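# Move the one filled canister into the yellow bay

## Task

Four canisters stand in the scene and only one holds contents. Move that filled one into the yellow taped bay so its whole footprint sits within the tape and none of it lies on or across the tape. Return the three empty ones to roughly their original spots. All four must end standing upright, not toppled and not leaning. Anything that stays put only because the robot is still holding or touching it does not count.

## Robot and tools

ROBOT. A Hello Robot Stretch 4: an omni-wheel base, a lift sliding up a mast, one telescoping arm reaching forward from the lift, a wrist with yaw, pitch and roll, and a two-finger gripper. It is about 1.6 m tall; the base rim lies within 0.23 m of the base origin. Cameras: head_camera, head_left_camera, head_right_camera (all on the head) and wrist_camera.

FRAMES. Base frame: origin on the floor below the base centre, x forward, y left, z up. hand_pose is reported in it (a point between the open fingertips; the printed value may be a little off). Odometry frame = the base frame where the scene began. Heading in base_odometry is in radians, positive to the left, wrapping at ±3.142.

execute_actions. Argument "actions": a list holding one action or none (empty just reports state and images). Optional "cameras": list of camera names, or "all"/null/omitted for all, [] for none; an unknown name rejects the call. An action may carry:
- "base": exactly one relative command, counted from the base's last reported position: {"translate_m": d} drives straight, metres, forward positive, -2 to 2; {"strafe_m": d} slides sideways, metres, left positive, -2 to 2; {"rotate_rad": d} spins in place, radians, counter-clockwise from above positive, -3.2 to 3.2.
- "joints": a single object of absolute targets by name, any subset: lift_m 0 to 1.2 m; arm_m 0 to 0.55 m extension; wrist_yaw_rad -1.134 to 4.276 (0 points ahead, positive turns left, 3.14 tucked back, over 3.4 may hit the arm); wrist_pitch_rad -1.117 to 4.259 (0 level, 1.57 pointing down); wrist_roll_rad -1.117 to 4.259 (0 keeps the fingers side by side at equal height, positive turns clockwise viewed from behind); gripper_m -0.038 to 0.141 m fingertip gap (negative means the tips press together). Out-of-range joint targets are clamped and reported; other bad values or keys reject the whole call.
- "pace": "slow", "default", "fast" or "max" (base up to 0.1/0.3/0.4/0.6 m/s and 1/2/3/4 rad/s; a raised lift lowers these caps).
- "contact_limits": {"arm_m": value from 0 (gentlest) to 0.75 (firmest)}, default 0.5, how hard the arm may push before halting.
- or alone: {"end_of_arm": "enable_torque"} to revive wrist/gripper motors that shut off.
Base and joint motions begin together and may end at different times; no action runs past 15 s. A part you omit may keep driving toward its earlier target. Unfolding the wrist at the start: lift_m 0.4 with wrist_yaw_rad 0 in one action.

wait: {"seconds": 0 to 10}; commands nothing and returns state and images.
zoom_image: {"camera": name, "region": [x0, y0, x1, y1]} in pixels of that camera's latest full image, top-left origin, at most 504x504.
read_manual: {"section": "licences"}; only licence texts, no motion.
finished_scene: {"scene": number}; ends the current scene for good after the last command is held, and the result tells whether the task succeeded. Call it only once the canisters rest by themselves.

RESULT LINES. base_status / joint_status: how each motion ended. "done" (for the base: wheels turned the commanded amount, slip included); "off_target" (stopped short, may still push); "contact_stop_at_<key>" (blocked; that part goes slack, so a lift may sag or the base roll); "limit_stop_at_<name>" such as own_body (self-collision guard) or tilt (lean over 6 degrees: lift, arm and wheels go slack until upright); "time_out"; "torque_fault" (a wrist motor overloaded and went limp until enable_torque). After a stop, later movement calls in that same reply are skipped. on_its_own lists uncommanded things; its "held at" is a held target, not a position. lidar_m: 12 horizontal ranges in metres, 30-degree sectors starting straight ahead and going counter-clockwise (4th left, 7th behind, 10th right); "-" means nothing seen or closer than 0.25 m; misses clear items and thin legs. wrist_depth_mm: 7x7 grid of median depths, 100-2000 mm, read from top-left. motor_effort: percent of max, bracket = peak during the action; offsets of a few percent and noise. Gripper effort change at a target of 0 or more signals a firm grip; gripper_m reading and "done" do not prove a hold. turned_by_wheels vs turned_by_imu differing by over about 0.1 rad suggests slip or a collision. base_tilt in degrees, forward and right positive, with a steady bias up to about 1.5.

GRASPING. Command a gap smaller than the canister's width; smaller squeezes harder and pulls it inward. Telling which canister is full may need effort readings (a loaded level gripper shifts wrist_pitch_rad effort) or looking.

AVOID. Dropping or knocking canisters over, slamming into things, hard pushes, lifting fingertips trapped against a surface (raise the lift instead), pressing the gripper into objects (causes torque faults), driving or turning with over 1 kg held and arm_m above 0.2 (tipping risk, worse at fast paces), and tilting the gripper up while rolled far (self-collision stops). Faster robot motion is preferred when safe.

Each tool is called after ">>>" as name([rows], argument=value, ...), one row to a line, values as JSON.

## Session

>>> execute_actions(actions=[])

Scene clock: 0.00 s.
base_odometry: x=+0.000 y=+0.000 heading=+0.000 (m, m, rad; odometry frame)
turned_by_wheels: +0.000 (rad since the last result)
turned_by_imu: +0.000 (rad since the last result)
base_tilt: forward=-0.4 right=+0.0 (deg)
lidar_m: 2.01 1.07 1.09 1.62 0.84 0.96 1.70 1.76 0.82 1.67 1.76 1.03
base_status: not commanded
joint_positions: lift_m=+0.125 arm_m=-0.002 wrist_yaw_rad=+3.224 wrist_pitch_rad=-0.018 wrist_roll_rad=+0.004 gripper_m=+0.057
joint_status: not commanded
motor_effort: lift_m=+19 arm_m=+0 wrist_yaw_rad=+0 wrist_pitch_rad=-7 wrist_roll_rad=-1 gripper_m=-1 wheel_0=+0 wheel_1=+0 wheel_2=+0 (%)
hand_pose: x=-0.1257 y=+0.0634 z=+0.3084 quat_wxyz=(-0.041, +0.009, +0.002, +0.999) (m; base frame)
wrist_depth_mm: - - 136 1808 1756 1756 1708 / - - 128 1756 1708 1708 1661 / - - 132 204 1708 1708 1618 / - 121 138 1808 1756 1708 1708 / 191 1618 1863 1708 1708 1708 1661 / 196 1025 201 1182 195 1160 1118 / 195 297 768 112 778 732 798
pictures: head_camera, head_left_camera, head_right_camera, wrist_camera
Images, in order (width x height): head_camera 420x560, head_left_camera 420x672, head_right_camera 420x672, wrist_camera 616x392.

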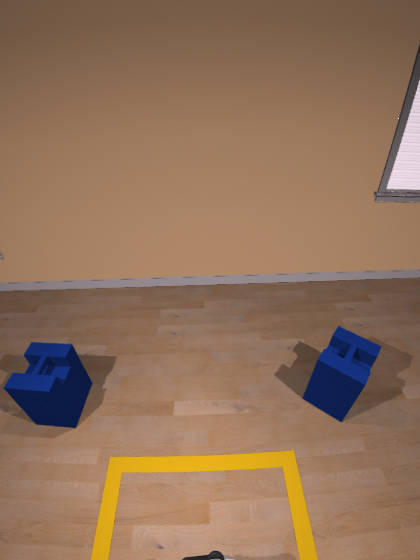

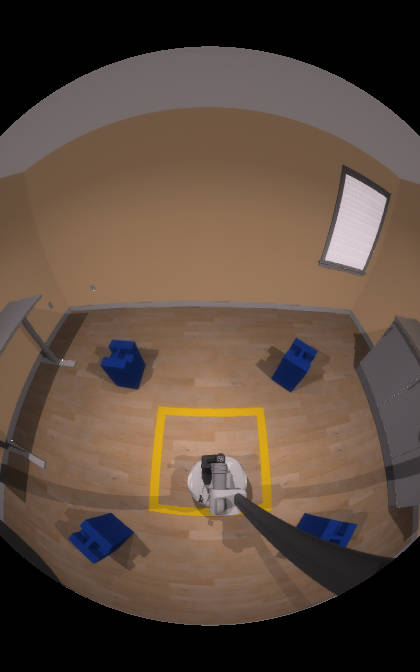

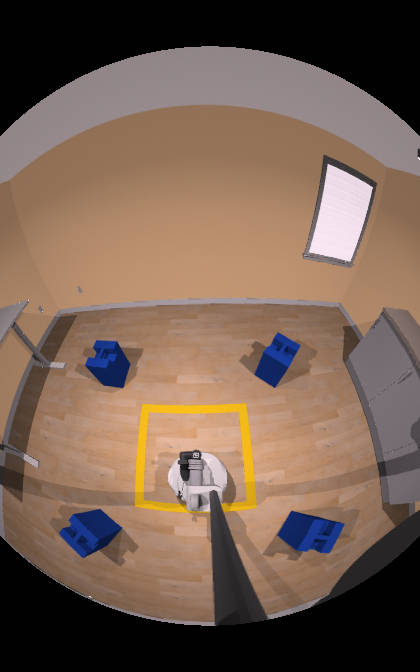

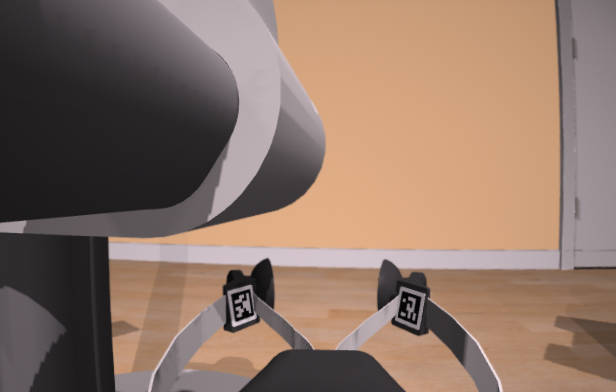

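>>> zoom_image(camera="head_camera", region=[0, 310, 210, 470])

>>> zoom_image(camera="head_camera", region=[250, 300, 420, 450])

>>> zoom_image(camera="head_right_camera", region=[30, 320, 370, 600])

Region (0, 310, 210, 470) of head_camera's 420x560 image, scaled by 2.400, with more detail than that image has; it fills the top 384 rows of this view, and the rest is white.

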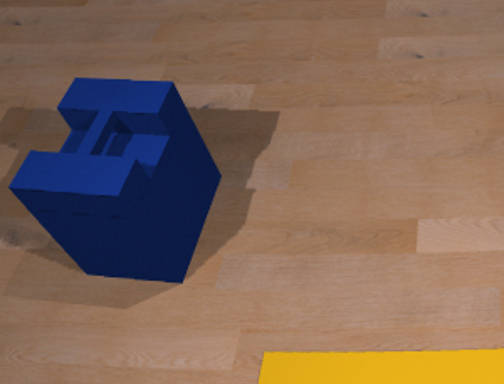

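Region (250, 300, 420, 450) of head_camera's 420x560 image, scaled by 2.965, with more detail than that image has; it fills the top 445 rows of this view, and the rest is white.

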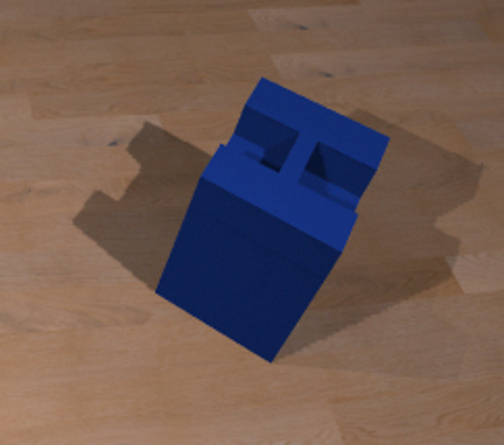

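Region (30, 320, 370, 600) of head_right_camera's 420x672 image, scaled by 1.482, with more detail than that image has; it fills the top 415 rows of this view, and the rest is white.

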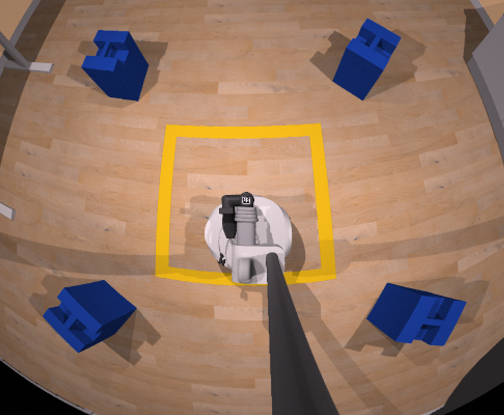

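>>> execute_actions([
  {"base": {"rotate_rad": -2.07}, "joints": {"lift_m": 0.4, "wrist_yaw_rad": 0, "gripper_m": 0.0}, "pace": "fast"},
])

Scene clock: 77.53 s.
base_odometry: x=+0.000 y=+0.000 heading=-2.070 (m, m, rad; odometry frame)
turned_by_wheels: -2.070 (rad since the last result)
turned_by_imu: -2.075 (rad since the last result)
base_tilt: forward=-0.4 right=+0.0 (deg)
lidar_m: 0.78 1.68 1.77 1.03 1.99 1.10 1.06 1.62 0.85 1.05 1.69 0.83
base_status: done
joint_positions: lift_m=+0.400 arm_m=-0.002 wrist_yaw_rad=+0.000 wrist_pitch_rad=-0.018 wrist_roll_rad=+0.004 gripper_m=+0.000
joint_status: all done
motor_effort: lift_m=+22(25) arm_m=+0(0) wrist_yaw_rad=-1(3) wrist_pitch_rad=-7(6) wrist_roll_rad=+2(2) gripper_m=-4(6) wheel_0=-1(8) wheel_1=-1(11) wheel_2=-1(9) (%)
hand_pose: x=+0.4574 y=-0.0873 z=+0.5831 quat_wxyz=(+1.000, +0.002, -0.009, +0.000) (m; base frame)
wrist_depth_mm: 1756 1921 - - - 1661 1430 / 1756 1921 - - - 1708 1430 / 1308 1430 1618 - - 1756 1397 / 1281 1464 1576 - - 1756 1430 / 1281 1430 1618 - - 1756 1430 / 1281 1430 1576 196 191 1618 1397 / 1336 1366 1281 112 585 1255 1336
pictures: head_camera, head_left_camera, head_right_camera, wrist_camera
Images, in order (width x height): head_camera 420x560, head_left_camera 420x672, head_right_camera 420x672, wrist_camera 616x392.

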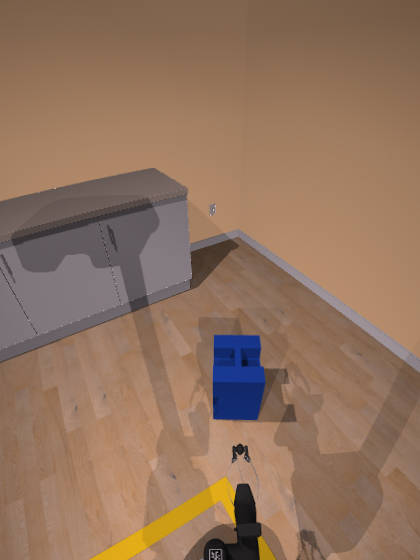

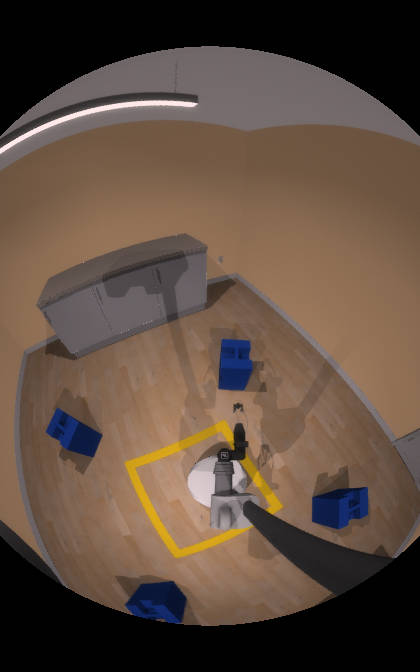

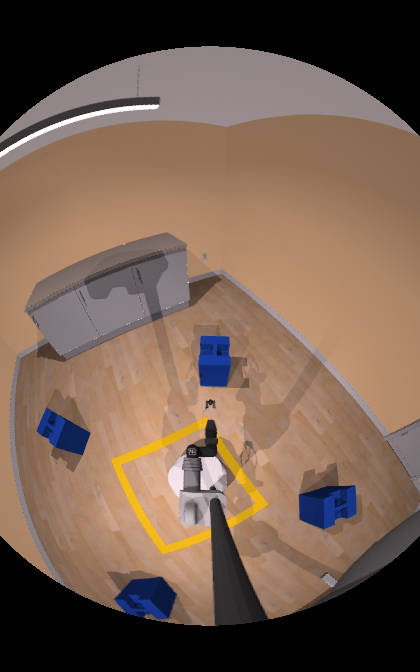

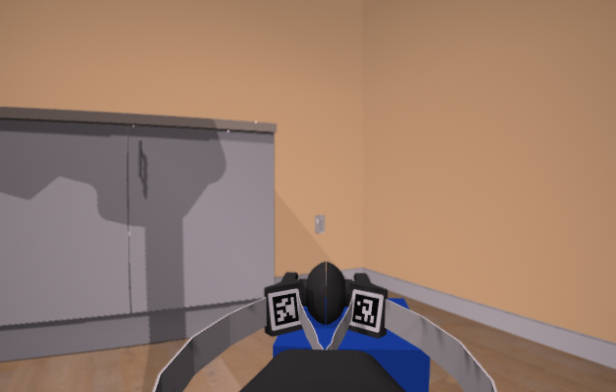

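>>> execute_actions([
  {"joints": {"lift_m": 0.04, "arm_m": 0.25, "wrist_pitch_rad": 0.35}, "pace": "fast"},
], cameras=["head_camera", "wrist_camera"])

Scene clock: 88.13 s.
base_odometry: x=+0.000 y=+0.000 heading=-2.070 (m, m, rad; odometry frame)
turned_by_wheels: +0.000 (rad since the last result)
turned_by_imu: +0.002 (rad since the last result)
base_tilt: forward=-0.3 right=+0.1 (deg)
lidar_m: 0.81 1.68 1.75 1.03 2.02 1.08 1.07 1.62 0.82 1.01 1.70 0.83
base_status: not commanded
joint_positions: lift_m=+0.040 arm_m=+0.249 wrist_yaw_rad=+0.000 wrist_pitch_rad=+0.352 wrist_roll_rad=+0.004 gripper_m=+0.000
joint_status: all done
motor_effort: lift_m=+16(18) arm_m=+9(13) wrist_yaw_rad=-1(1) wrist_pitch_rad=-7(4) wrist_roll_rad=+0(2) gripper_m=-7(5) wheel_0=-1(1) wheel_1=-1(1) wheel_2=+0(1) (%)
hand_pose: x=+0.6902 y=-0.0873 z=+0.1190 quat_wxyz=(+0.985, +0.002, +0.175, +0.000) (m; base frame)
wrist_depth_mm: 1042 1160 309 298 293 287 1281 / 1098 1182 1281 314 307 301 1281 / 1078 1025 831 332 325 320 991 / 676 654 615 353 343 342 627 / 484 484 459 375 366 366 466 / 377 387 384 196 190 375 370 / 320 319 303 112 312 301 314
pictures: head_camera, wrist_camera
Images, in order (width x height): head_camera 420x560, wrist_camera 616x392.

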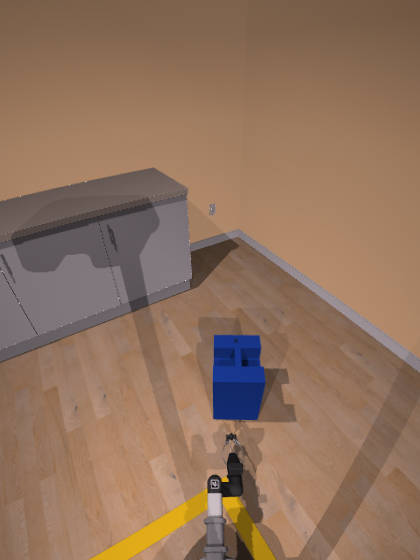

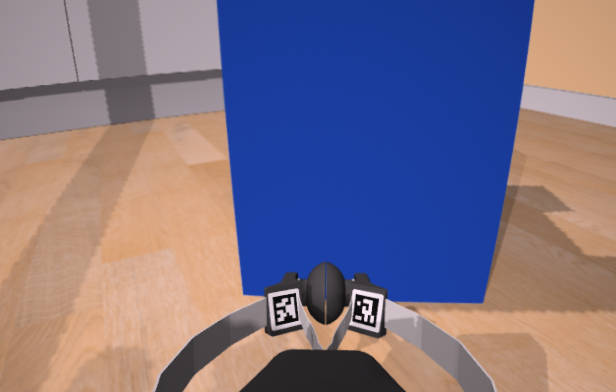

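>>> execute_actions([
  {"base": {"rotate_rad": -0.05}, "joints": {"arm_m": 0.40}, "pace": "slow", "contact_limits": {"arm_m": 0.3}},
], cameras=["head_camera", "wrist_camera"])

Scene clock: 99.77 s.
base_odometry: x=+0.000 y=+0.000 heading=-2.120 (m, m, rad; odometry frame)
turned_by_wheels: -0.050 (rad since the last result)
turned_by_imu: -0.047 (rad since the last result)
base_tilt: forward=-0.3 right=+0.0 (deg)
lidar_m: 0.82 1.68 1.73 1.04 2.01 1.16 1.10 1.60 0.81 0.84 1.69 1.78
base_status: done
joint_positions: lift_m=+0.040 arm_m=+0.398 wrist_yaw_rad=-0.005 wrist_pitch_rad=+0.354 wrist_roll_rad=+0.004 gripper_m=+0.000
joint_status: all done
motor_effort: lift_m=+16(16) arm_m=+12(13) wrist_yaw_rad=+13(14) wrist_pitch_rad=-12(14) wrist_roll_rad=+2(0) gripper_m=-3(5) wheel_0=+3(1) wheel_1=+3(3) wheel_2=-3(5) (%)
contact_limits: arm_m 0.3
hand_pose: x=+0.8390 y=-0.0887 z=+0.1185 quat_wxyz=(+0.984, +0.002, +0.176, -0.003) (m; base frame)
wrist_depth_mm: 931 185 185 183 182 180 182 / 991 195 193 193 192 191 1078 / 1042 206 204 204 203 201 891 / 661 218 217 215 215 213 621 / 480 236 231 228 228 227 466 / 375 256 243 202 190 246 366 / 319 301 262 112 258 262 309
pictures: head_camera, wrist_camera
Images, in order (width x height): head_camera 420x560, wrist_camera 616x392.

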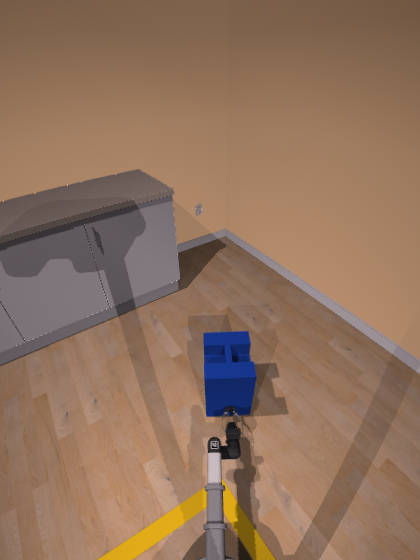

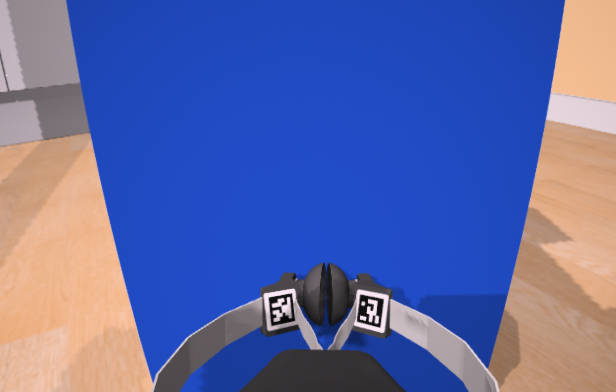

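>>> execute_actions([
  {"base": {"rotate_rad": -1.845}, "joints": {"arm_m": 0.28}, "pace": "fast"},
], cameras=["head_camera", "head_right_camera", "wrist_camera"])

Scene clock: 114.20 s.
base_odometry: x=+0.000 y=+0.000 heading=+2.318 (m, m, rad; odometry frame)
turned_by_wheels: -1.845 (rad since the last result)
turned_by_imu: -1.849 (rad since the last result)
base_tilt: forward=-0.3 right=+0.1 (deg)
lidar_m: 0.84 1.71 1.70 0.82 0.84 1.66 1.05 1.04 2.04 1.08 1.60 1.57
base_status: done
joint_positions: lift_m=+0.040 arm_m=+0.282 wrist_yaw_rad=+0.000 wrist_pitch_rad=+0.352 wrist_roll_rad=+0.004 gripper_m=+0.000
joint_status: all done
motor_effort: lift_m=+16(16) arm_m=-9(10) wrist_yaw_rad=+1(14) wrist_pitch_rad=-6(12) wrist_roll_rad=+0(1) gripper_m=-4(7) wheel_0=+0(8) wheel_1=-1(10) wheel_2=+0(10) (%)
hand_pose: x=+0.7232 y=-0.0875 z=+0.1190 quat_wxyz=(+0.985, +0.002, +0.175, +0.000) (m; base frame)
wrist_depth_mm: 1118 1308 300 312 327 1618 1576 / 1138 1281 320 325 345 1430 1576 / 1060 1025 338 342 366 866 976 / 661 654 569 364 394 591 634 / 488 488 442 384 415 469 469 / 382 382 382 196 190 375 370 / 322 320 303 112 310 300 314
pictures: head_camera, head_right_camera, wrist_camera
Images, in order (width x height): head_camera 420x560, head_right_camera 420x672, wrist_camera 616x392.

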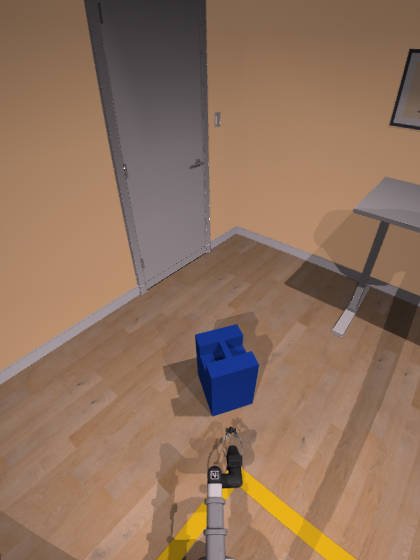

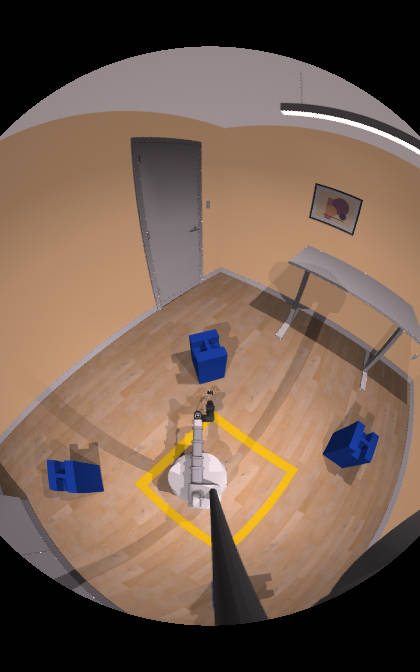

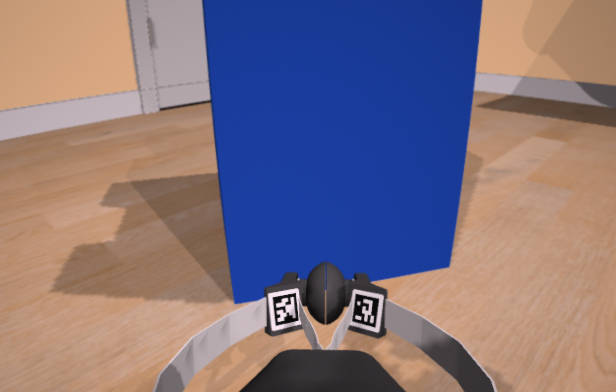

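>>> execute_actions([
  {"joints": {"arm_m": 0.45}, "pace": "slow", "contact_limits": {"arm_m": 0.3}},
], cameras=["head_camera", "wrist_camera"])

Scene clock: 121.23 s.
base_odometry: x=+0.000 y=+0.000 heading=+2.318 (m, m, rad; odometry frame)
turned_by_wheels: +0.000 (rad since the last result)
turned_by_imu: +0.003 (rad since the last result)
base_tilt: forward=-0.4 right=+0.1 (deg)
lidar_m: 0.86 1.69 1.70 0.82 0.82 1.68 1.02 1.03 2.02 1.09 1.63 1.61
base_status: not commanded
joint_positions: lift_m=+0.040 arm_m=+0.448 wrist_yaw_rad=-0.001 wrist_pitch_rad=+0.353 wrist_roll_rad=+0.004 gripper_m=+0.000
joint_status: all done
motor_effort: lift_m=+17(16) arm_m=+9(9) wrist_yaw_rad=+3(4) wrist_pitch_rad=-8(8) wrist_roll_rad=+2(1) gripper_m=-6(8) wheel_0=+0(0) wheel_1=+0(0) wheel_2=+0(0) (%)
contact_limits: arm_m 0.3
hand_pose: x=+0.8900 y=-0.0876 z=+0.1188 quat_wxyz=(+0.984, +0.002, +0.175, -0.001) (m; base frame)
wrist_depth_mm: 1042 167 174 183 193 204 216 / 1078 176 182 192 204 216 1397 / 1042 187 192 204 216 230 866 / 654 564 203 216 229 245 621 / 484 459 216 228 245 265 466 / 377 366 223 197 191 286 366 / 319 312 238 112 278 298 310
pictures: head_camera, wrist_camera
Images, in order (width x height): head_camera 420x560, wrist_camera 616x392.

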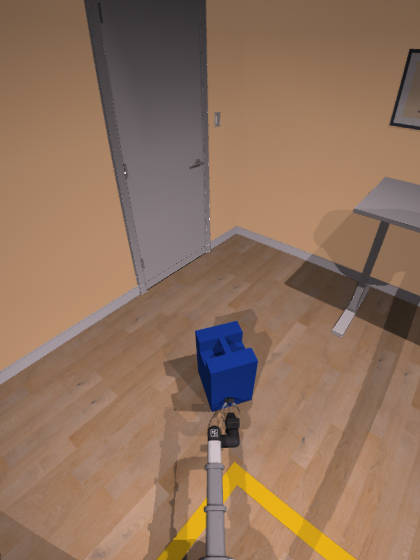

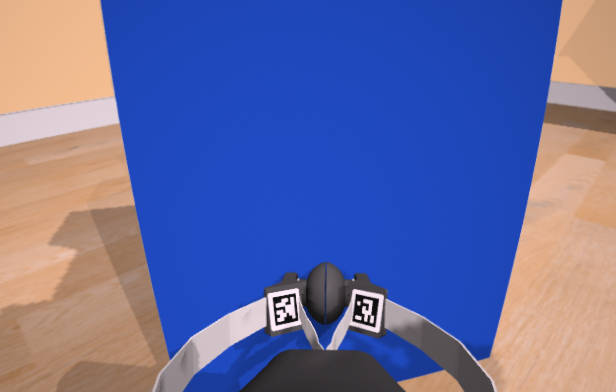

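>>> execute_actions([
  {"joints": {"arm_m": 0.36, "lift_m": 0.16}, "pace": "fast"},
], cameras=[])

>>> execute_actions([
  {"base": {"rotate_rad": 1.845}, "joints": {"arm_m": 0.24, "lift_m": 0.6, "wrist_pitch_rad": 1.57, "gripper_m": 0.08}, "pace": "fast"},
], cameras=["head_camera", "head_right_camera"])

Scene clock: 163.87 s.
base_odometry: x=+0.000 y=+0.000 heading=+2.318 (m, m, rad; odometry frame)
turned_by_wheels: +0.000 (rad since the last result)
turned_by_imu: +0.002 (rad since the last result)
base_tilt: forward=-0.4 right=+0.0 (deg)
lidar_m: 0.86 1.72 1.70 0.82 0.81 1.69 1.03 1.06 2.02 1.06 1.61 1.61
base_status: not commanded
joint_positions: lift_m=+0.160 arm_m=+0.362 wrist_yaw_rad=+0.000 wrist_pitch_rad=+0.352 wrist_roll_rad=+0.004 gripper_m=+0.000
joint_status: all done
motor_effort: lift_m=+22(23) arm_m=-9(7) wrist_yaw_rad=+1(2) wrist_pitch_rad=-7(8) wrist_roll_rad=-1(0) gripper_m=-4(6) wheel_0=+0(0) wheel_1=-1(1) wheel_2=+0(0) (%)
hand_pose: x=+0.8032 y=-0.0875 z=+0.2384 quat_wxyz=(+0.985, +0.002, +0.175, +0.000) (m; base frame)
wrist_depth_mm: 1098 1229 247 260 276 291 1499 / 1138 1255 262 273 289 309 1537 / 1182 1336 277 290 307 332 1366 / 960 960 294 309 325 820 917 / 715 715 315 325 349 661 683 / 559 554 329 196 190 530 539 / 473 469 349 112 392 445 462
pictures: none
No camera images: the call's "cameras" was empty. Leave "cameras" out to get every camera's image.

Scene clock: 166.07 s.
base_odometry: x=+0.000 y=+0.000 heading=-2.120 (m, m, rad; odometry frame)
turned_by_wheels: +1.845 (rad since the last result)
turned_by_imu: +1.853 (rad since the last result)
base_tilt: forward=-0.4 right=+0.0 (deg)
lidar_m: 0.81 1.69 1.73 1.03 2.02 1.12 1.06 1.62 0.84 0.89 1.68 1.74
base_status: done
joint_positions: lift_m=+0.600 arm_m=+0.242 wrist_yaw_rad=+0.000 wrist_pitch_rad=+1.570 wrist_roll_rad=+0.004 gripper_m=+0.080
joint_status: all done
motor_effort: lift_m=+22(26) arm_m=-9(9) wrist_yaw_rad=-1(1) wrist_pitch_rad=+1(8) wrist_roll_rad=+1(0) gripper_m=-1(5) wheel_0=+1(10) wheel_1=+1(10) wheel_2=+1(11) (%)
hand_pose: x=+0.4127 y=-0.0874 z=+0.4895 quat_wxyz=(+0.707, +0.001, +0.707, -0.001) (m; base frame)
wrist_depth_mm: 715 707 715 707 683 683 676 / 732 723 715 699 699 691 683 / 732 732 723 707 691 683 691 / 741 732 707 715 707 691 691 / 741 741 732 723 715 699 699 / 741 732 202 715 215 699 699 / 750 750 615 112 715 707 691
pictures: head_camera, head_right_camera
Images, in order (width x height): head_camera 420x560, head_right_camera 420x672.

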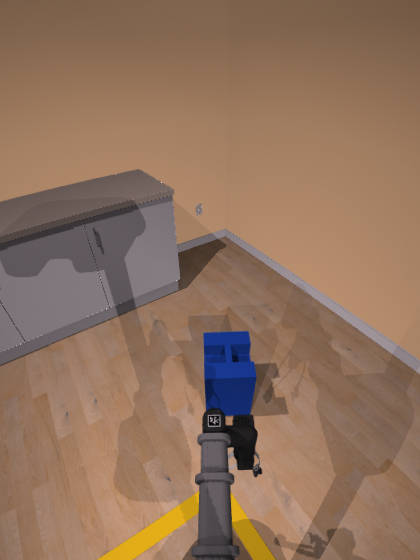

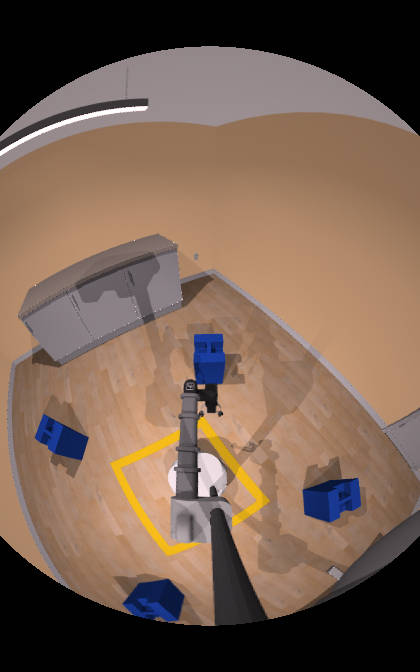

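>>> execute_actions([
  {"base": {"translate_m": 0.56}, "joints": {"arm_m": 0.25}, "pace": "fast"},
], cameras=["head_right_camera", "wrist_camera"])

Scene clock: 170.87 s.
base_odometry: x=-0.292 y=-0.478 heading=-2.120 (m, m, rad; odometry frame)
turned_by_wheels: +0.000 (rad since the last result)
turned_by_imu: +0.000 (rad since the last result)
base_tilt: forward=-0.3 right=+0.1 (deg)
lidar_m: 0.26 1.22 1.26 1.31 1.07 2.39 1.64 1.18 1.15 1.50 1.38 0.30
base_status: done
joint_positions: lift_m=+0.600 arm_m=+0.249 wrist_yaw_rad=+0.000 wrist_pitch_rad=+1.570 wrist_roll_rad=+0.004 gripper_m=+0.080
joint_status: all done
motor_effort: lift_m=+22(22) arm_m=+9(11) wrist_yaw_rad=+0(0) wrist_pitch_rad=+0(1) wrist_roll_rad=+0(0) gripper_m=-2(3) wheel_0=-2(5) wheel_1=-2(6) wheel_2=+1(10) (%)
hand_pose: x=+0.4196 y=-0.0874 z=+0.4895 quat_wxyz=(+0.707, +0.001, +0.707, -0.001) (m; base frame)
wrist_depth_mm: 723 715 707 699 691 691 691 / 732 723 330 327 324 676 668 / 723 723 330 329 322 683 683 / 741 723 415 407 413 691 699 / 741 732 418 410 407 699 691 / 750 732 202 334 214 691 691 / 750 750 340 112 332 699 707
pictures: head_right_camera, wrist_camera
Images, in order (width x height): head_right_camera 420x672, wrist_camera 616x392.

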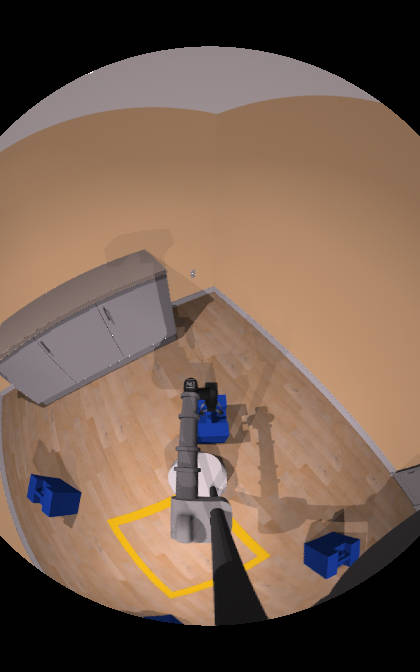

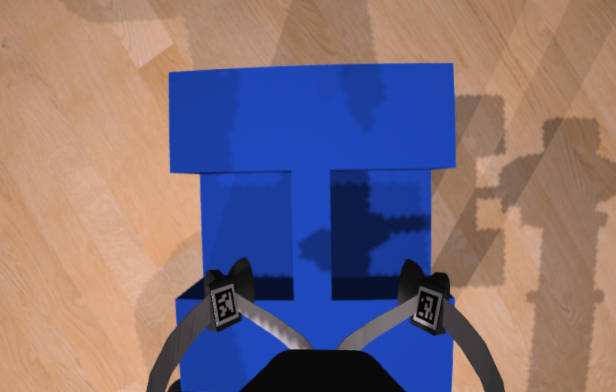

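>>> execute_actions([
  {"base": {"rotate_rad": 0.026}, "joints": {"arm_m": 0.268, "lift_m": 0.476}, "pace": "default"},
], cameras=["head_right_camera", "wrist_camera"])

Scene clock: 190.07 s.
base_odometry: x=-0.292 y=-0.478 heading=-2.094 (m, m, rad; odometry frame)
turned_by_wheels: +0.026 (rad since the last result)
turned_by_imu: +0.028 (rad since the last result)
base_tilt: forward=-0.3 right=+0.0 (deg)
lidar_m: 0.25 1.22 1.27 1.24 1.09 1.78 1.62 1.15 1.14 1.48 1.39 0.26
base_status: done
joint_positions: lift_m=+0.476 arm_m=+0.266 wrist_yaw_rad=+0.000 wrist_pitch_rad=+1.570 wrist_roll_rad=+0.004 gripper_m=+0.080
joint_status: all done
motor_effort: lift_m=+15(21) arm_m=+9(10) wrist_yaw_rad=+0(0) wrist_pitch_rad=-1(0) wrist_roll_rad=+0(0) gripper_m=-3(2) wheel_0=+1(6) wheel_1=+1(3) wheel_2=+1(4) (%)
hand_pose: x=+0.4376 y=-0.0874 z=+0.3660 quat_wxyz=(+0.707, +0.001, +0.707, -0.001) (m; base frame)
wrist_depth_mm: 597 597 397 389 384 564 564 / 609 211 206 204 202 200 379 / 609 211 208 206 203 202 384 / 609 213 210 206 205 204 564 / 609 603 293 208 286 286 574 / 609 615 202 210 214 286 574 / 615 609 255 112 256 252 574
pictures: head_right_camera, wrist_camera
Images, in order (width x height): head_right_camera 420x672, wrist_camera 616x392.

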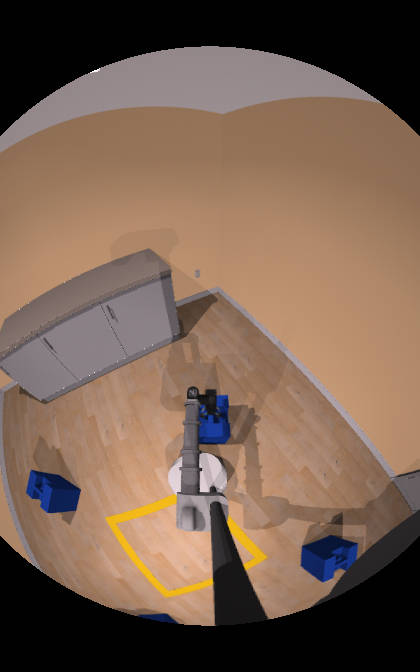

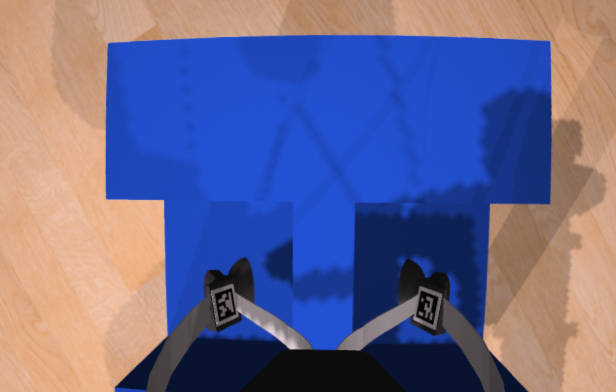

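>>> execute_actions([
  {"joints": {"gripper_m": -0.03}},
], cameras=["wrist_camera"])

Scene clock: 195.67 s.
base_odometry: x=-0.292 y=-0.478 heading=-2.094 (m, m, rad; odometry frame)
turned_by_wheels: +0.000 (rad since the last result)
turned_by_imu: +0.002 (rad since the last result)
base_tilt: forward=-0.3 right=+0.0 (deg)
lidar_m: 0.27 1.20 1.26 1.18 1.10 1.81 1.62 1.14 1.14 1.49 1.38 0.28
base_status: not commanded
joint_positions: lift_m=+0.475 arm_m=+0.267 wrist_yaw_rad=+0.001 wrist_pitch_rad=+1.566 wrist_roll_rad=+0.004 gripper_m=-0.029
joint_status: all done
motor_effort: lift_m=+27(27) arm_m=+8(9) wrist_yaw_rad=-2(1) wrist_pitch_rad=+10(11) wrist_roll_rad=-1(2) gripper_m=-31(30) wheel_0=+1(1) wheel_1=+1(1) wheel_2=+1(1) (%)
hand_pose: x=+0.4389 y=-0.0874 z=+0.3651 quat_wxyz=(+0.709, +0.001, +0.706, -0.001) (m; base frame)
wrist_depth_mm: 591 585 389 198 195 377 544 / 597 204 201 199 196 194 193 / 609 204 202 200 198 195 193 / 609 207 205 202 200 196 564 / 609 603 287 202 282 279 569 / 621 615 186 204 195 279 569 / 621 255 253 112 251 196 574
pictures: wrist_camera
Images, in order (width x height): wrist_camera 616x392.

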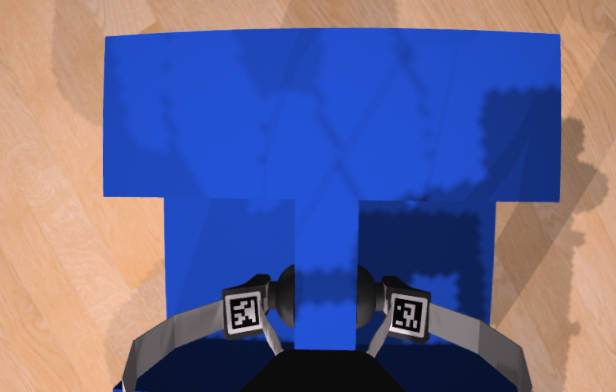

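>>> execute_actions([
  {"joints": {"lift_m": 0.515}, "pace": "slow"},
], cameras=["wrist_camera", "head_right_camera"])

Scene clock: 199.73 s.
base_odometry: x=-0.292 y=-0.478 heading=-2.094 (m, m, rad; odometry frame)
turned_by_wheels: +0.000 (rad since the last result)
turned_by_imu: +0.001 (rad since the last result)
base_tilt: forward=-0.4 right=+0.0 (deg)
lidar_m: 0.25 1.22 1.28 1.19 1.09 1.77 1.64 1.17 1.13 1.47 1.38 0.30
base_status: not commanded
joint_positions: lift_m=+0.515 arm_m=+0.267 wrist_yaw_rad=+0.000 wrist_pitch_rad=+1.570 wrist_roll_rad=+0.004 gripper_m=-0.030
joint_status: all done
motor_effort: lift_m=+23(35) arm_m=+8(8) wrist_yaw_rad=+0(3) wrist_pitch_rad=-1(15) wrist_roll_rad=-1(1) gripper_m=-18(33) wheel_0=+0(1) wheel_1=+0(1) wheel_2=-1(1) (%)
hand_pose: x=+0.4378 y=-0.0874 z=+0.4044 quat_wxyz=(+0.707, +0.001, +0.707, -0.001) (m; base frame)
wrist_depth_mm: 640 627 621 615 603 603 597 / 634 634 245 243 240 236 597 / 640 634 249 245 241 240 609 / 647 640 249 246 243 241 603 / 654 647 330 246 324 621 615 / 661 647 332 202 185 615 621 / 661 654 253 112 256 245 621
pictures: head_right_camera, wrist_camera
Images, in order (width x height): head_right_camera 420x672, wrist_camera 616x392.

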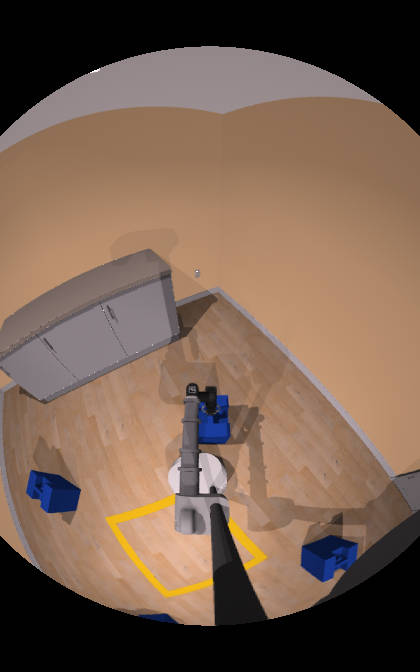

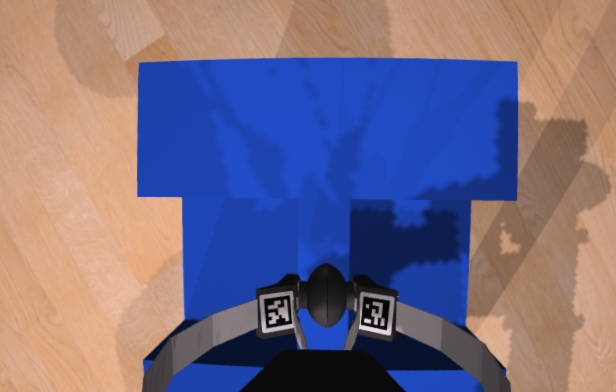

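>>> execute_actions([
  {"base": {"rotate_rad": -0.15}, "joints": {"lift_m": 0.54, "gripper_m": 0.11, "wrist_roll_rad": -0.15, "arm_m": 0.257}, "pace": "default"},
], cameras=[])

>>> execute_actions([
  {"base": {"strafe_m": 0.067}, "joints": {"lift_m": 0.51}, "pace": "default"},
], cameras=["wrist_camera", "head_right_camera"])

Scene clock: 250.17 s.
base_odometry: x=-0.292 y=-0.478 heading=-2.244 (m, m, rad; odometry frame)
turned_by_wheels: -0.150 (rad since the last result)
turned_by_imu: -0.148 (rad since the last result)
base_tilt: forward=-0.4 right=+0.1 (deg)
lidar_m: 0.25 0.34 1.23 1.51 1.09 2.34 1.62 2.09 1.16 1.55 1.39 0.31
base_status: done
joint_positions: lift_m=+0.540 arm_m=+0.259 wrist_yaw_rad=+0.000 wrist_pitch_rad=+1.570 wrist_roll_rad=-0.150 gripper_m=+0.110
joint_status: all done
motor_effort: lift_m=+23(24) arm_m=-8(8) wrist_yaw_rad=+0(0) wrist_pitch_rad=+0(1) wrist_roll_rad=-3(3) gripper_m=-1(17) wheel_0=+0(6) wheel_1=+1(7) wheel_2=+0(7) (%)
hand_pose: x=+0.4297 y=-0.0874 z=+0.4294 quat_wxyz=(+0.705, -0.053, +0.705, +0.053) (m; base frame)
wrist_depth_mm: 661 647 459 455 640 627 621 / 676 273 270 267 265 634 621 / 676 276 272 270 267 634 627 / 676 362 274 353 640 634 627 / 683 364 274 351 647 640 634 / 683 283 204 296 296 640 634 / 691 282 279 112 272 640 654
pictures: none
No camera images: the call's "cameras" was empty. Leave "cameras" out to get every camera's image.

Scene clock: 251.40 s.
base_odometry: x=-0.240 y=-0.519 heading=-2.244 (m, m, rad; odometry frame)
turned_by_wheels: +0.000 (rad since the last result)
turned_by_imu: +0.000 (rad since the last result)
base_tilt: forward=-0.4 right=+0.1 (deg)
lidar_m: 0.26 1.18 1.17 1.46 1.04 2.28 1.63 2.12 1.21 1.62 1.44 0.29
base_status: done
joint_positions: lift_m=+0.510 arm_m=+0.259 wrist_yaw_rad=+0.000 wrist_pitch_rad=+1.570 wrist_roll_rad=-0.150 gripper_m=+0.110
joint_status: all done
motor_effort: lift_m=+15(20) arm_m=-8(9) wrist_yaw_rad=+0(0) wrist_pitch_rad=+0(1) wrist_roll_rad=+0(0) gripper_m=-2(2) wheel_0=+1(4) wheel_1=-1(7) wheel_2=+0(2) (%)
hand_pose: x=+0.4297 y=-0.0874 z=+0.4000 quat_wxyz=(+0.705, -0.053, +0.705, +0.053) (m; base frame)
wrist_depth_mm: 634 627 433 424 421 415 591 / 640 627 241 237 235 233 603 / 640 640 243 240 236 235 603 / 647 634 325 241 319 315 603 / 661 640 329 241 320 615 609 / 654 647 204 243 298 609 609 / 661 654 249 112 243 241 615
pictures: head_right_camera, wrist_camera
Images, in order (width x height): head_right_camera 420x672, wrist_camera 616x392.

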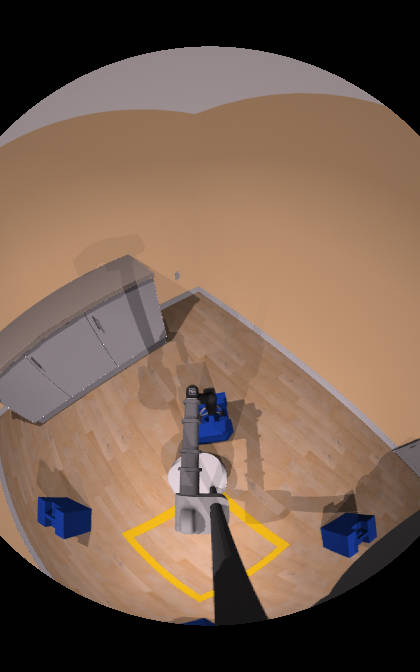

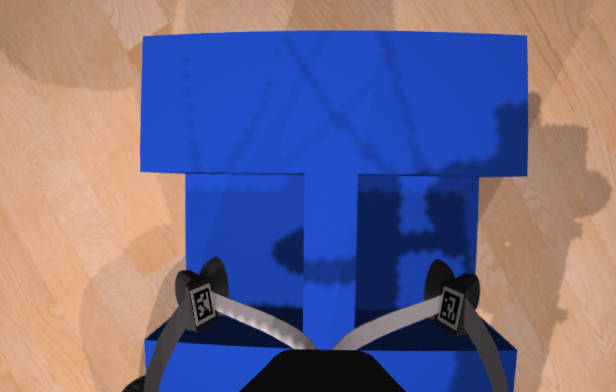

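>>> execute_actions([
  {"joints": {"lift_m": 0.448}, "pace": "default"},
], cameras=[])

>>> execute_actions([
  {"base": {"translate_m": -0.08}, "pace": "slow"},
], cameras=["wrist_camera", "head_right_camera"])

Scene clock: 257.13 s.
base_odometry: x=-0.240 y=-0.519 heading=-2.244 (m, m, rad; odometry frame)
turned_by_wheels: +0.000 (rad since the last result)
turned_by_imu: +0.002 (rad since the last result)
base_tilt: forward=-0.3 right=+0.0 (deg)
lidar_m: 0.25 1.17 1.20 1.46 1.05 2.30 1.62 2.14 1.19 1.61 1.41 0.29
base_status: not commanded
joint_positions: lift_m=+0.448 arm_m=+0.259 wrist_yaw_rad=+0.000 wrist_pitch_rad=+1.570 wrist_roll_rad=-0.150 gripper_m=+0.110
joint_status: all done
motor_effort: lift_m=+15(14) arm_m=-9(8) wrist_yaw_rad=+1(0) wrist_pitch_rad=+0(1) wrist_roll_rad=-2(2) gripper_m=-1(0) wheel_0=+1(1) wheel_1=-1(1) wheel_2=+0(0) (%)
hand_pose: x=+0.4297 y=-0.0874 z=+0.3380 quat_wxyz=(+0.705, -0.053, +0.705, +0.053) (m; base frame)
wrist_depth_mm: 569 180 178 176 173 172 - / 574 182 179 177 176 173 171 / 574 183 180 179 176 175 173 / 585 580 265 180 257 254 549 / 591 574 266 180 258 255 544 / 580 580 204 181 258 256 549 / 597 224 229 112 224 220 554
pictures: none
No camera images: the call's "cameras" was empty. Leave "cameras" out to get every camera's image.

Scene clock: 259.20 s.
base_odometry: x=-0.190 y=-0.457 heading=-2.244 (m, m, rad; odometry frame)
turned_by_wheels: +0.000 (rad since the last result)
turned_by_imu: +0.001 (rad since the last result)
base_tilt: forward=-0.3 right=+0.1 (deg)
lidar_m: 0.28 1.23 1.26 1.54 0.99 2.23 1.54 2.10 1.14 1.67 1.49 0.32
base_status: done
joint_positions: lift_m=+0.448 arm_m=+0.259 wrist_yaw_rad=+0.004 wrist_pitch_rad=+1.558 wrist_roll_rad=-0.150 gripper_m=+0.110
joint_status: not commanded
on_its_own: wrist_pitch_rad is at rest, and its effort (+35) is outside its rest range (-23 to +23)
motor_effort: lift_m=+15(15) arm_m=-9(8) wrist_yaw_rad=-11(16) wrist_pitch_rad=+35(56) wrist_roll_rad=+0(2) gripper_m=-1(2) wheel_0=-2(4) wheel_1=-3(6) wheel_2=+6(11) (%)
hand_pose: x=+0.4336 y=-0.0874 z=+0.3381 quat_wxyz=(+0.710, -0.055, +0.700, +0.054) (m; base frame)
wrist_depth_mm: 574 184 181 179 177 176 - / 574 185 182 181 178 177 174 / 585 585 263 200 233 255 539 / 585 574 265 263 258 257 549 / 585 580 266 264 259 257 549 / 585 580 202 183 184 201 549 / 591 187 185 112 180 179 -
pictures: head_right_camera, wrist_camera
Images, in order (width x height): head_right_camera 420x672, wrist_camera 616x392.

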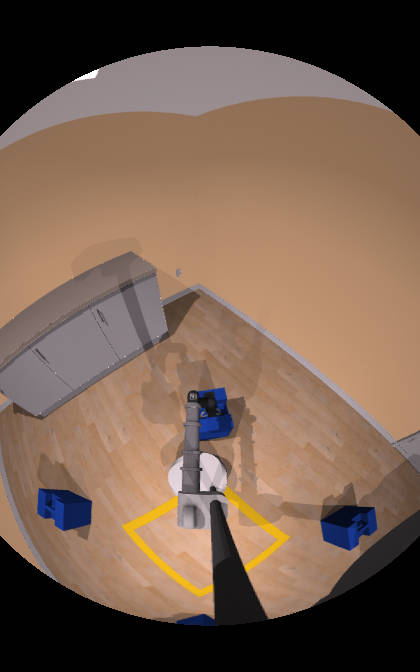

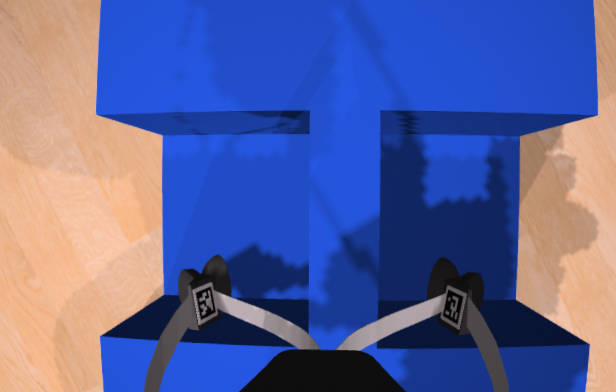

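>>> execute_actions([
  {"base": {"translate_m": -1.03}, "pace": "default"},
])

Scene clock: 269.00 s.
base_odometry: x=+0.452 y=+0.348 heading=-2.244 (m, m, rad; odometry frame)
turned_by_wheels: +0.000 (rad since the last result)
turned_by_imu: +0.010 (rad since the last result)
base_tilt: forward=-0.3 right=+0.0 (deg)
lidar_m: 0.29 2.02 0.96 1.74 1.56 0.69 0.49 1.28 1.29 1.03 1.05 0.32
base_status: done
joint_positions: lift_m=+0.448 arm_m=+0.259 wrist_yaw_rad=+0.004 wrist_pitch_rad=+1.559 wrist_roll_rad=-0.150 gripper_m=+0.110
joint_status: not commanded
on_its_own: wrist_pitch_rad is at rest, and its effort (+30) is outside its rest range (-23 to +23)
motor_effort: lift_m=+16(16) arm_m=-8(8) wrist_yaw_rad=-10(17) wrist_pitch_rad=+30(49) wrist_roll_rad=+2(0) gripper_m=-1(1) wheel_0=+0(5) wheel_1=+1(4) wheel_2=+4(14) (%)
hand_pose: x=+0.4330 y=-0.0874 z=+0.3380 quat_wxyz=(+0.709, -0.055, +0.701, +0.054) (m; base frame)
wrist_depth_mm: 580 183 181 179 178 175 - / 574 184 181 180 178 176 174 / 580 569 264 198 231 255 544 / 585 574 265 262 257 255 554 / 585 580 265 263 259 256 544 / 597 580 201 182 183 202 549 / 591 188 186 112 180 179 -
pictures: head_camera, head_left_camera, head_right_camera, wrist_camera
Images, in order (width x height): head_camera 420x560, head_left_camera 420x672, head_right_camera 420x672, wrist_camera 616x392.

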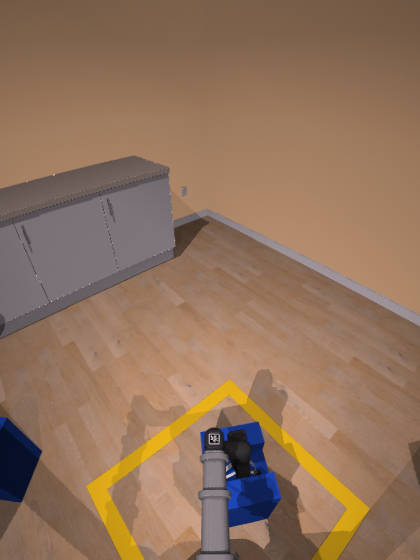

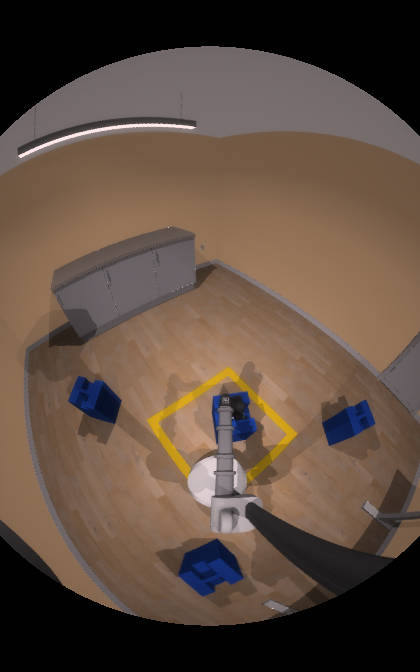

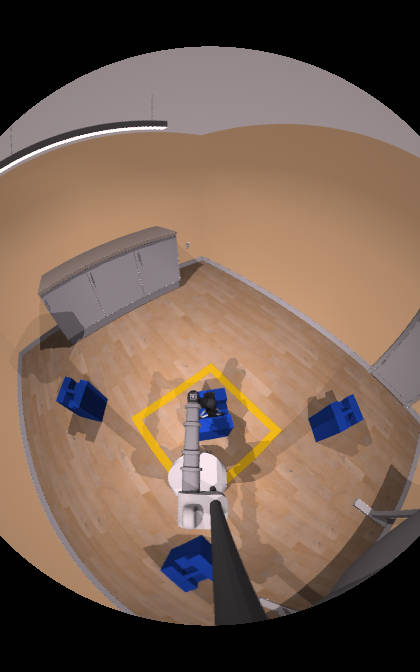

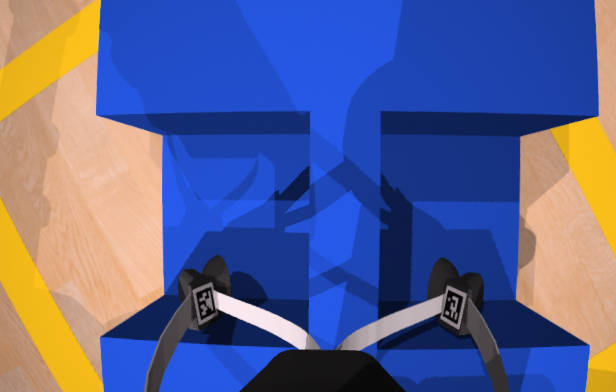

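>>> execute_actions([
  {"joints": {"arm_m": 0.29, "lift_m": 0.55}, "pace": "fast"},
])

Scene clock: 275.57 s.
base_odometry: x=+0.452 y=+0.348 heading=-2.244 (m, m, rad; odometry frame)
turned_by_wheels: +0.000 (rad since the last result)
turned_by_imu: +0.002 (rad since the last result)
base_tilt: forward=-0.3 right=+0.0 (deg)
lidar_m: 0.28 1.99 0.98 1.76 1.57 0.70 0.51 1.28 1.31 1.03 1.05 0.33
base_status: not commanded
joint_positions: lift_m=+0.550 arm_m=+0.288 wrist_yaw_rad=+0.000 wrist_pitch_rad=+1.570 wrist_roll_rad=-0.150 gripper_m=+0.110
joint_status: all done
motor_effort: lift_m=+22(22) arm_m=+9(7) wrist_yaw_rad=+0(10) wrist_pitch_rad=+1(30) wrist_roll_rad=+2(0) gripper_m=-1(2) wheel_0=+0(0) wheel_1=+1(1) wheel_2=+2(3) (%)
hand_pose: x=+0.4597 y=-0.0874 z=+0.4394 quat_wxyz=(+0.705, -0.053, +0.705, +0.053) (m; base frame)
wrist_depth_mm: 668 668 654 647 640 640 621 / 676 676 279 277 274 272 627 / 676 676 282 277 274 273 640 / 683 676 366 362 357 654 640 / 683 683 368 362 357 654 640 / 707 699 204 283 293 654 654 / 699 691 289 112 281 279 654
pictures: head_camera, head_left_camera, head_right_camera, wrist_camera
Images, in order (width x height): head_camera 420x560, head_left_camera 420x672, head_right_camera 420x672, wrist_camera 616x392.

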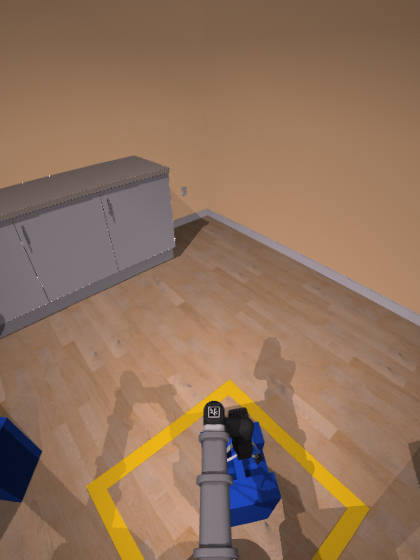

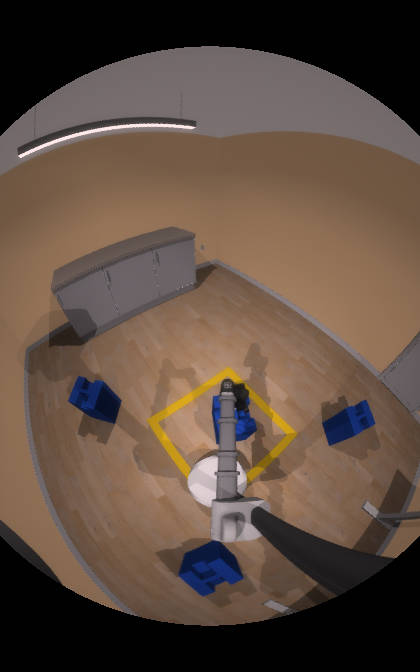

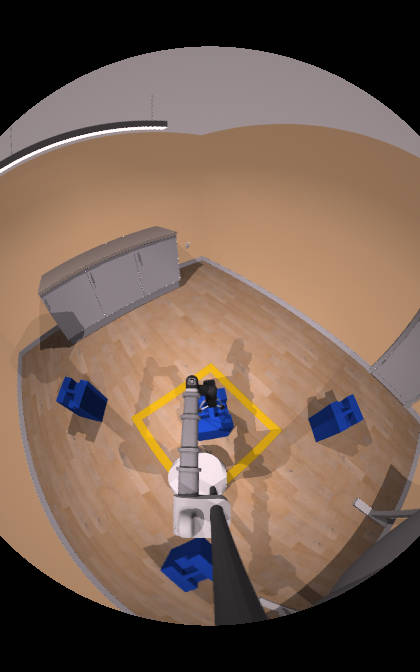

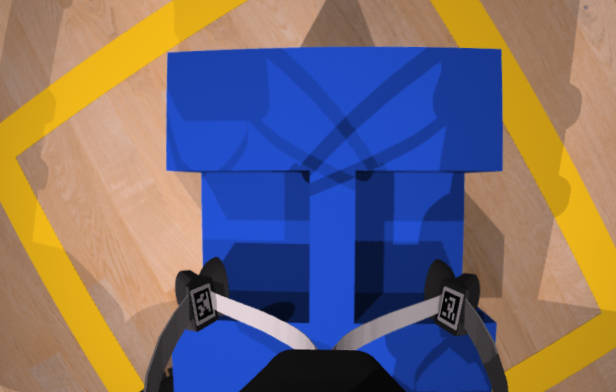

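>>> finished_scene(scene=1)

The scene is finished: the task was done.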